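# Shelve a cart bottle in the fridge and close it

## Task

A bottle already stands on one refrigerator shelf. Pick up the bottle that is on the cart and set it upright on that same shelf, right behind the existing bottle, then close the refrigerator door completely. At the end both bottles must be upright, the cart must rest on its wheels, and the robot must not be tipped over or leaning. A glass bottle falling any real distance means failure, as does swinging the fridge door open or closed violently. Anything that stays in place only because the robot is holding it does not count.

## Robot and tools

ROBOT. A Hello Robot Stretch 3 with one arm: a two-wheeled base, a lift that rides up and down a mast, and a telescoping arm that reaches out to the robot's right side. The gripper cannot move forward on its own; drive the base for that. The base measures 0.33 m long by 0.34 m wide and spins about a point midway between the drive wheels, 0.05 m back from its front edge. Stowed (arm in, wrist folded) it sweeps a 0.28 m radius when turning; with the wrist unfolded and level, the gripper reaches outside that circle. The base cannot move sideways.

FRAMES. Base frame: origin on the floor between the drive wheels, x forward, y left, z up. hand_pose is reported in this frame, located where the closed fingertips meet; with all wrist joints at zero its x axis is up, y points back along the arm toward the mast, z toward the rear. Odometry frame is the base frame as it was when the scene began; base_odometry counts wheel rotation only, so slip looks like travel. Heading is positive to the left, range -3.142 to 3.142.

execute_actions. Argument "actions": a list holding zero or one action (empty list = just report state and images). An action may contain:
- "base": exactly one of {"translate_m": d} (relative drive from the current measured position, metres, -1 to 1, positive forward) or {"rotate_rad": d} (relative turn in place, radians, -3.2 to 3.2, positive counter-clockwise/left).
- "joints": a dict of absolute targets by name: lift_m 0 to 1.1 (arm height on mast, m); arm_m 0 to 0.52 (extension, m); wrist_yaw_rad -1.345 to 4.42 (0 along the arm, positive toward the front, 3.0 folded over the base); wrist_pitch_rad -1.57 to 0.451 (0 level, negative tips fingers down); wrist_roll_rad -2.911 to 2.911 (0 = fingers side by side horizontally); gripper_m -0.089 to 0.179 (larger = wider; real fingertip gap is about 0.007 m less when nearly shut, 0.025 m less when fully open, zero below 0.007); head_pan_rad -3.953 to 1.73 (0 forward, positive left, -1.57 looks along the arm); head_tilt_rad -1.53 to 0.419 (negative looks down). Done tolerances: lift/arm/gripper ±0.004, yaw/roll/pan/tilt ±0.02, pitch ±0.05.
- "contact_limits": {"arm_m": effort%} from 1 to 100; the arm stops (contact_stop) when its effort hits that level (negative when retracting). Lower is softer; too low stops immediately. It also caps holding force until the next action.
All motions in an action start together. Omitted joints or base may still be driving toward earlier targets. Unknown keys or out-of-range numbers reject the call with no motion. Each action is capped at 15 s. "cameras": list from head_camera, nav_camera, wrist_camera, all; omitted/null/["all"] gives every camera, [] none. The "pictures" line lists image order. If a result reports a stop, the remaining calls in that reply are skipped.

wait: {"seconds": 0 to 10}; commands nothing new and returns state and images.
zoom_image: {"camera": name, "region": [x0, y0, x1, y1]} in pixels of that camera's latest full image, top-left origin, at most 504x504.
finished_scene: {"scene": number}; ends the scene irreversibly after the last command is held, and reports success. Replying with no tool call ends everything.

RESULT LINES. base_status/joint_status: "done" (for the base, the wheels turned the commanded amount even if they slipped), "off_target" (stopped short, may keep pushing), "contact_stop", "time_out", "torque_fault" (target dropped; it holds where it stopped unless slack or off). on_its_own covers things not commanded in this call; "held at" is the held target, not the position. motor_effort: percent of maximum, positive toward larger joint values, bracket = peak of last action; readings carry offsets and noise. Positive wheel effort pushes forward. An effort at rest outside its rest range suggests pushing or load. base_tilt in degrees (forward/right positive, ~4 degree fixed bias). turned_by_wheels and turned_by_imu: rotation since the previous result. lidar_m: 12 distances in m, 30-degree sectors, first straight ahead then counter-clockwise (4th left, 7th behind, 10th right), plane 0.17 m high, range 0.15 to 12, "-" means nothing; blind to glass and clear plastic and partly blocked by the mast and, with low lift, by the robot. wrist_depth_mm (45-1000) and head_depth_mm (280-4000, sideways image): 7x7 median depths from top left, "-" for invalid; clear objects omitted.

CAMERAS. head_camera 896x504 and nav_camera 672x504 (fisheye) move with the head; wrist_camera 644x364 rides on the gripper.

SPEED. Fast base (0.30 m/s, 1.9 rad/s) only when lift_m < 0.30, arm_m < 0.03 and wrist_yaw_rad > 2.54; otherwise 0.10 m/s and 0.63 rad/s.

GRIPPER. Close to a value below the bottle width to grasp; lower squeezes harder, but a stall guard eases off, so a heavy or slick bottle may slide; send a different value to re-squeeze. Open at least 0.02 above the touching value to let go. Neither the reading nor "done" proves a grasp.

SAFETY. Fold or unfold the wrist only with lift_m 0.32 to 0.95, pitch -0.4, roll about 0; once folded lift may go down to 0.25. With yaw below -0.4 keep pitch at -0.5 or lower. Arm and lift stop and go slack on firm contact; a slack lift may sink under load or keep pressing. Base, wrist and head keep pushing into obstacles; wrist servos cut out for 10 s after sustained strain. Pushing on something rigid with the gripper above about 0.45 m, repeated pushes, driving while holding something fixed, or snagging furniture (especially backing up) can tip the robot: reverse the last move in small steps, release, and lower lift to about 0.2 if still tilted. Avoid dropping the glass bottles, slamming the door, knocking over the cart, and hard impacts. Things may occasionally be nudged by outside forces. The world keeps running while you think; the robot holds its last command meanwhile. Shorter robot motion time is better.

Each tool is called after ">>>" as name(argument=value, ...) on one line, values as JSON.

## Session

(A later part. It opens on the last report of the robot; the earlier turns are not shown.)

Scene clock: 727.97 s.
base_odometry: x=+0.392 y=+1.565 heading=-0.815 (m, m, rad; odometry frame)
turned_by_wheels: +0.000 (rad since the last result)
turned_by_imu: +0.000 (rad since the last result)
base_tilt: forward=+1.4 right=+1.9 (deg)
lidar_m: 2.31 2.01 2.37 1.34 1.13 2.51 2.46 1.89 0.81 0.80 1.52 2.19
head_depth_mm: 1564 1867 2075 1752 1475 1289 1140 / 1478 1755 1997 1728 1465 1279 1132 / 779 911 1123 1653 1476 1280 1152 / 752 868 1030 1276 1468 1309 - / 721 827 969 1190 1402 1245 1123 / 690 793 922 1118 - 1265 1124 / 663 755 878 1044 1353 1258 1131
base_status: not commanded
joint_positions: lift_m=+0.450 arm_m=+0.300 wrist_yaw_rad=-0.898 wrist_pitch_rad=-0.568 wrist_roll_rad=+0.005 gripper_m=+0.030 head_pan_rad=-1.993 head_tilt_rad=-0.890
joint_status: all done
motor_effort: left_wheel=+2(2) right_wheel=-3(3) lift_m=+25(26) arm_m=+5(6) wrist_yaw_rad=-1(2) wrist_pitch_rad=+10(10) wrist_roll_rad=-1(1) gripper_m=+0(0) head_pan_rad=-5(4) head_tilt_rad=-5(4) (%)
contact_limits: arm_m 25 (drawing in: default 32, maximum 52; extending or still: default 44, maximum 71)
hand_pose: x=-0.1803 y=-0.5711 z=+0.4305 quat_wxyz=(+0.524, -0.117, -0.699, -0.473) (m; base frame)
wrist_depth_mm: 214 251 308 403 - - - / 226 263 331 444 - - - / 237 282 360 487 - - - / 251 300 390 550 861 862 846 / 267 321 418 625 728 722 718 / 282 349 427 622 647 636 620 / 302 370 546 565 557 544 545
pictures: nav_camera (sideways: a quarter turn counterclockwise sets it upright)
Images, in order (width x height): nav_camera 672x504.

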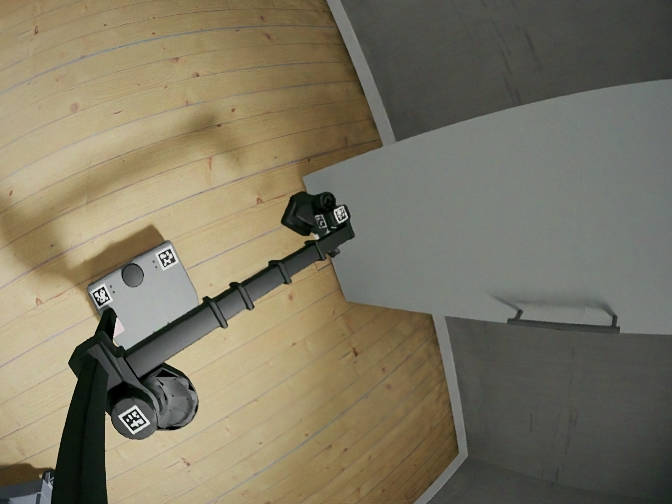

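Self-closed, it seems; confirm by pushing.

>>> execute_actions(actions=[{"base":{"translate_m":-0.4},"joints":{"arm_m":0.2}}], cameras=[])

>>> execute_actions(actions=[{"joints":{"wrist_yaw_rad":0.0,"wrist_pitch_rad":0,"gripper_m":0.0}}], cameras=["nav_camera"])

>>> execute_actions(actions=[{"joints":{"arm_m":0.5},"contact_limits":{"arm_m":22}}], cameras=["nav_camera"])

Scene clock: 739.37 s.
base_odometry: x=+0.118 y=+1.857 heading=-0.815 (m, m, rad; odometry frame)
turned_by_wheels: +0.000 (rad since the last result)
turned_by_imu: +0.003 (rad since the last result)
base_tilt: forward=+1.2 right=+1.8 (deg)
lidar_m: 2.42 2.39 2.42 0.86 0.93 2.10 2.06 1.85 1.42 0.77 0.81 2.14
head_depth_mm: 1532 1834 2044 1753 1477 1282 1140 / 1458 1733 1979 1736 1488 1288 1136 / 1393 1621 1931 1739 1480 1279 1150 / 1346 1544 1853 1720 1476 1293 1129 / 1295 1484 1745 1734 1509 1231 1118 / 1234 1420 1606 1120 1333 1224 1121 / 656 719 846 1009 1250 1268 1122
base_status: done
joint_positions: lift_m=+0.450 arm_m=+0.200 wrist_yaw_rad=-0.898 wrist_pitch_rad=-0.568 wrist_roll_rad=+0.005 gripper_m=+0.030 head_pan_rad=-1.993 head_tilt_rad=-0.890
joint_status: all done
motor_effort: left_wheel=+2(3) right_wheel=-2(9) lift_m=+25(26) arm_m=-5(3) wrist_yaw_rad=-1(1) wrist_pitch_rad=+10(10) wrist_roll_rad=-1(0) gripper_m=+0(0) head_pan_rad=-5(5) head_tilt_rad=-4(4) (%)
hand_pose: x=-0.1803 y=-0.4717 z=+0.4305 quat_wxyz=(+0.524, -0.117, -0.699, -0.473) (m; base frame)
wrist_depth_mm: 729 840 - - - - - / 769 901 - - - - - / 808 964 - - - - - / 310 902 894 891 875 874 856 / 331 732 752 769 742 733 712 / 349 438 653 621 651 627 614 / 375 470 547 563 557 548 545
pictures: none
No camera images: the call's "cameras" was empty. Leave "cameras" out to get every camera's image.

Scene clock: 740.80 s.
base_odometry: x=+0.118 y=+1.857 heading=-0.815 (m, m, rad; odometry frame)
turned_by_wheels: +0.000 (rad since the last result)
turned_by_imu: +0.000 (rad since the last result)
base_tilt: forward=+1.4 right=+1.7 (deg)
lidar_m: 2.43 2.39 2.42 0.85 0.93 2.10 2.06 1.85 1.43 0.77 0.81 2.15
head_depth_mm: 1535 1816 2079 1745 1481 1288 1140 / 1473 1737 1999 1732 1478 1279 1139 / 1398 1620 1930 1727 1478 1274 1150 / 1335 1560 1856 1740 1467 1307 1130 / 1287 1489 1750 1707 1495 1230 1126 / 1241 1415 1597 1118 1299 1237 1119 / 659 718 844 1003 1244 1255 1120
base_status: not commanded
joint_positions: lift_m=+0.450 arm_m=+0.200 wrist_yaw_rad=-0.002 wrist_pitch_rad=-0.022 wrist_roll_rad=+0.005 gripper_m=+0.000 head_pan_rad=-1.993 head_tilt_rad=-0.890
joint_status: all done
motor_effort: left_wheel=+2(2) right_wheel=-2(3) lift_m=+25(25) arm_m=-4(5) wrist_yaw_rad=+2(4) wrist_pitch_rad=+13(13) wrist_roll_rad=-1(1) gripper_m=-3(80) head_pan_rad=-4(4) head_tilt_rad=-4(4) (%)
hand_pose: x=-0.0221 y=-0.6009 z=+0.5588 quat_wxyz=(+0.706, +0.007, -0.709, -0.009) (m; base frame)
wrist_depth_mm: 318 317 310 306 300 852 858 / 325 323 318 312 308 873 858 / 335 332 324 317 316 904 893 / 344 336 335 328 324 912 907 / 353 344 341 333 328 952 931 / 363 356 350 - 337 992 925 / 371 369 363 352 348 939 938
pictures: nav_camera (sideways: a quarter turn counterclockwise sets it upright)
Images, in order (width x height): nav_camera 672x504.

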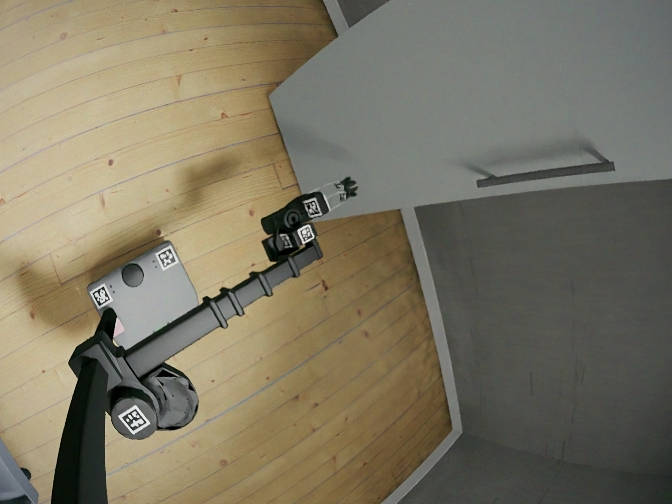

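Scene clock: 743.47 s.
base_odometry: x=+0.118 y=+1.856 heading=-0.815 (m, m, rad; odometry frame)
turned_by_wheels: +0.000 (rad since the last result)
turned_by_imu: +0.000 (rad since the last result)
base_tilt: forward=+1.3 right=+1.6 (deg)
lidar_m: 2.43 2.39 2.42 0.85 0.93 2.10 2.06 1.85 1.42 0.77 0.81 2.15
head_depth_mm: 1531 1798 2059 1744 1483 1286 1137 / 1455 1728 1983 1744 1477 1283 1133 / 1398 1636 1948 1724 1473 1277 1151 / 1336 1555 1860 1740 1457 1291 - / 1290 1490 1752 1709 1483 1253 1116 / 1248 1419 1594 1100 1397 1269 1117 / 659 714 842 984 1271 1263 1119
base_status: not commanded
joint_positions: lift_m=+0.450 arm_m=+0.350 wrist_yaw_rad=-0.002 wrist_pitch_rad=-0.022 wrist_roll_rad=+0.005 gripper_m=+0.000 head_pan_rad=-1.993 head_tilt_rad=-0.891
joint_status: arm_m contact_stop (moved +0.150 of +0.300)
on_its_own: arm_m is slack since a contact_stop, until your next command for it (your +0.500 is given up)
motor_effort: left_wheel=+1(3) right_wheel=-2(7) lift_m=+25(26) arm_m=+0(26) wrist_yaw_rad=+2(6) wrist_pitch_rad=+13(17) wrist_roll_rad=-1(1) gripper_m=-3(4) head_pan_rad=-4(5) head_tilt_rad=-4(4) (%)
contact_limits: arm_m 22 (drawing in: default 32, maximum 52; extending or still: default 44, maximum 71)
hand_pose: x=-0.0220 y=-0.7507 z=+0.5589 quat_wxyz=(+0.706, +0.007, -0.709, -0.009) (m; base frame)
wrist_depth_mm: 172 169 167 165 163 160 711 / 176 174 171 168 166 163 731 / 181 179 175 173 170 167 760 / 185 183 180 177 173 171 771 / 191 187 184 180 178 176 785 / 195 192 188 - 182 179 820 / 201 198 194 191 187 184 826
pictures: nav_camera (sideways: a quarter turn counterclockwise sets it upright)
Images, in order (width x height): nav_camera 672x504.

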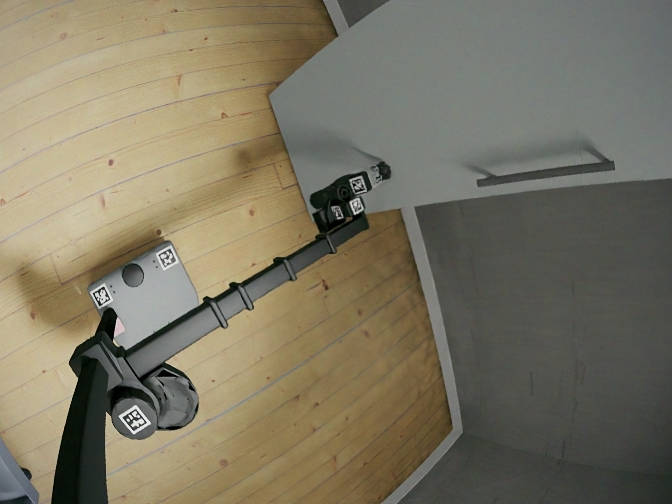

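>>> execute_actions(actions=[{"joints":{"arm_m":0.3}}], cameras=[])

>>> finished_scene(scene=2)

Scene clock: 756.27 s.
base_odometry: x=+0.118 y=+1.856 heading=-0.815 (m, m, rad; odometry frame)
turned_by_wheels: +0.000 (rad since the last result)
turned_by_imu: +0.001 (rad since the last result)
base_tilt: forward=+1.2 right=+1.7 (deg)
lidar_m: 2.43 2.39 2.42 0.85 0.93 2.10 2.06 1.85 1.42 0.77 0.81 2.14
head_depth_mm: 1533 1809 2059 1749 1483 1284 1143 / 1464 1715 2001 1727 1485 1289 1137 / 1407 1632 1930 1725 1472 1281 1156 / 1336 1561 1873 1721 1465 1290 1127 / 1284 1494 1763 1720 1490 1251 1126 / 1239 1420 1596 1139 - 1260 1122 / 658 717 847 1002 1269 1261 1116
base_status: not commanded
joint_positions: lift_m=+0.450 arm_m=+0.300 wrist_yaw_rad=-0.002 wrist_pitch_rad=-0.022 wrist_roll_rad=+0.005 gripper_m=+0.000 head_pan_rad=-1.993 head_tilt_rad=-0.891
joint_status: all done
motor_effort: left_wheel=+1(1) right_wheel=-2(2) lift_m=+26(26) arm_m=-5(6) wrist_yaw_rad=+2(2) wrist_pitch_rad=+13(13) wrist_roll_rad=+0(1) gripper_m=-3(3) head_pan_rad=-3(4) head_tilt_rad=-4(4) (%)
hand_pose: x=-0.0219 y=-0.7009 z=+0.5590 quat_wxyz=(+0.706, +0.007, -0.709, -0.009) (m; base frame)
wrist_depth_mm: 220 218 215 211 208 206 771 / 226 222 219 215 213 212 782 / 232 229 225 222 218 217 796 / 238 233 231 227 224 813 822 / 244 240 236 231 229 846 841 / 250 247 242 - 234 866 864 / 256 253 249 245 241 867 877
pictures: none
No camera images: the call's "cameras" was empty. Leave "cameras" out to get every camera's image.

The scene is finished: the task was done.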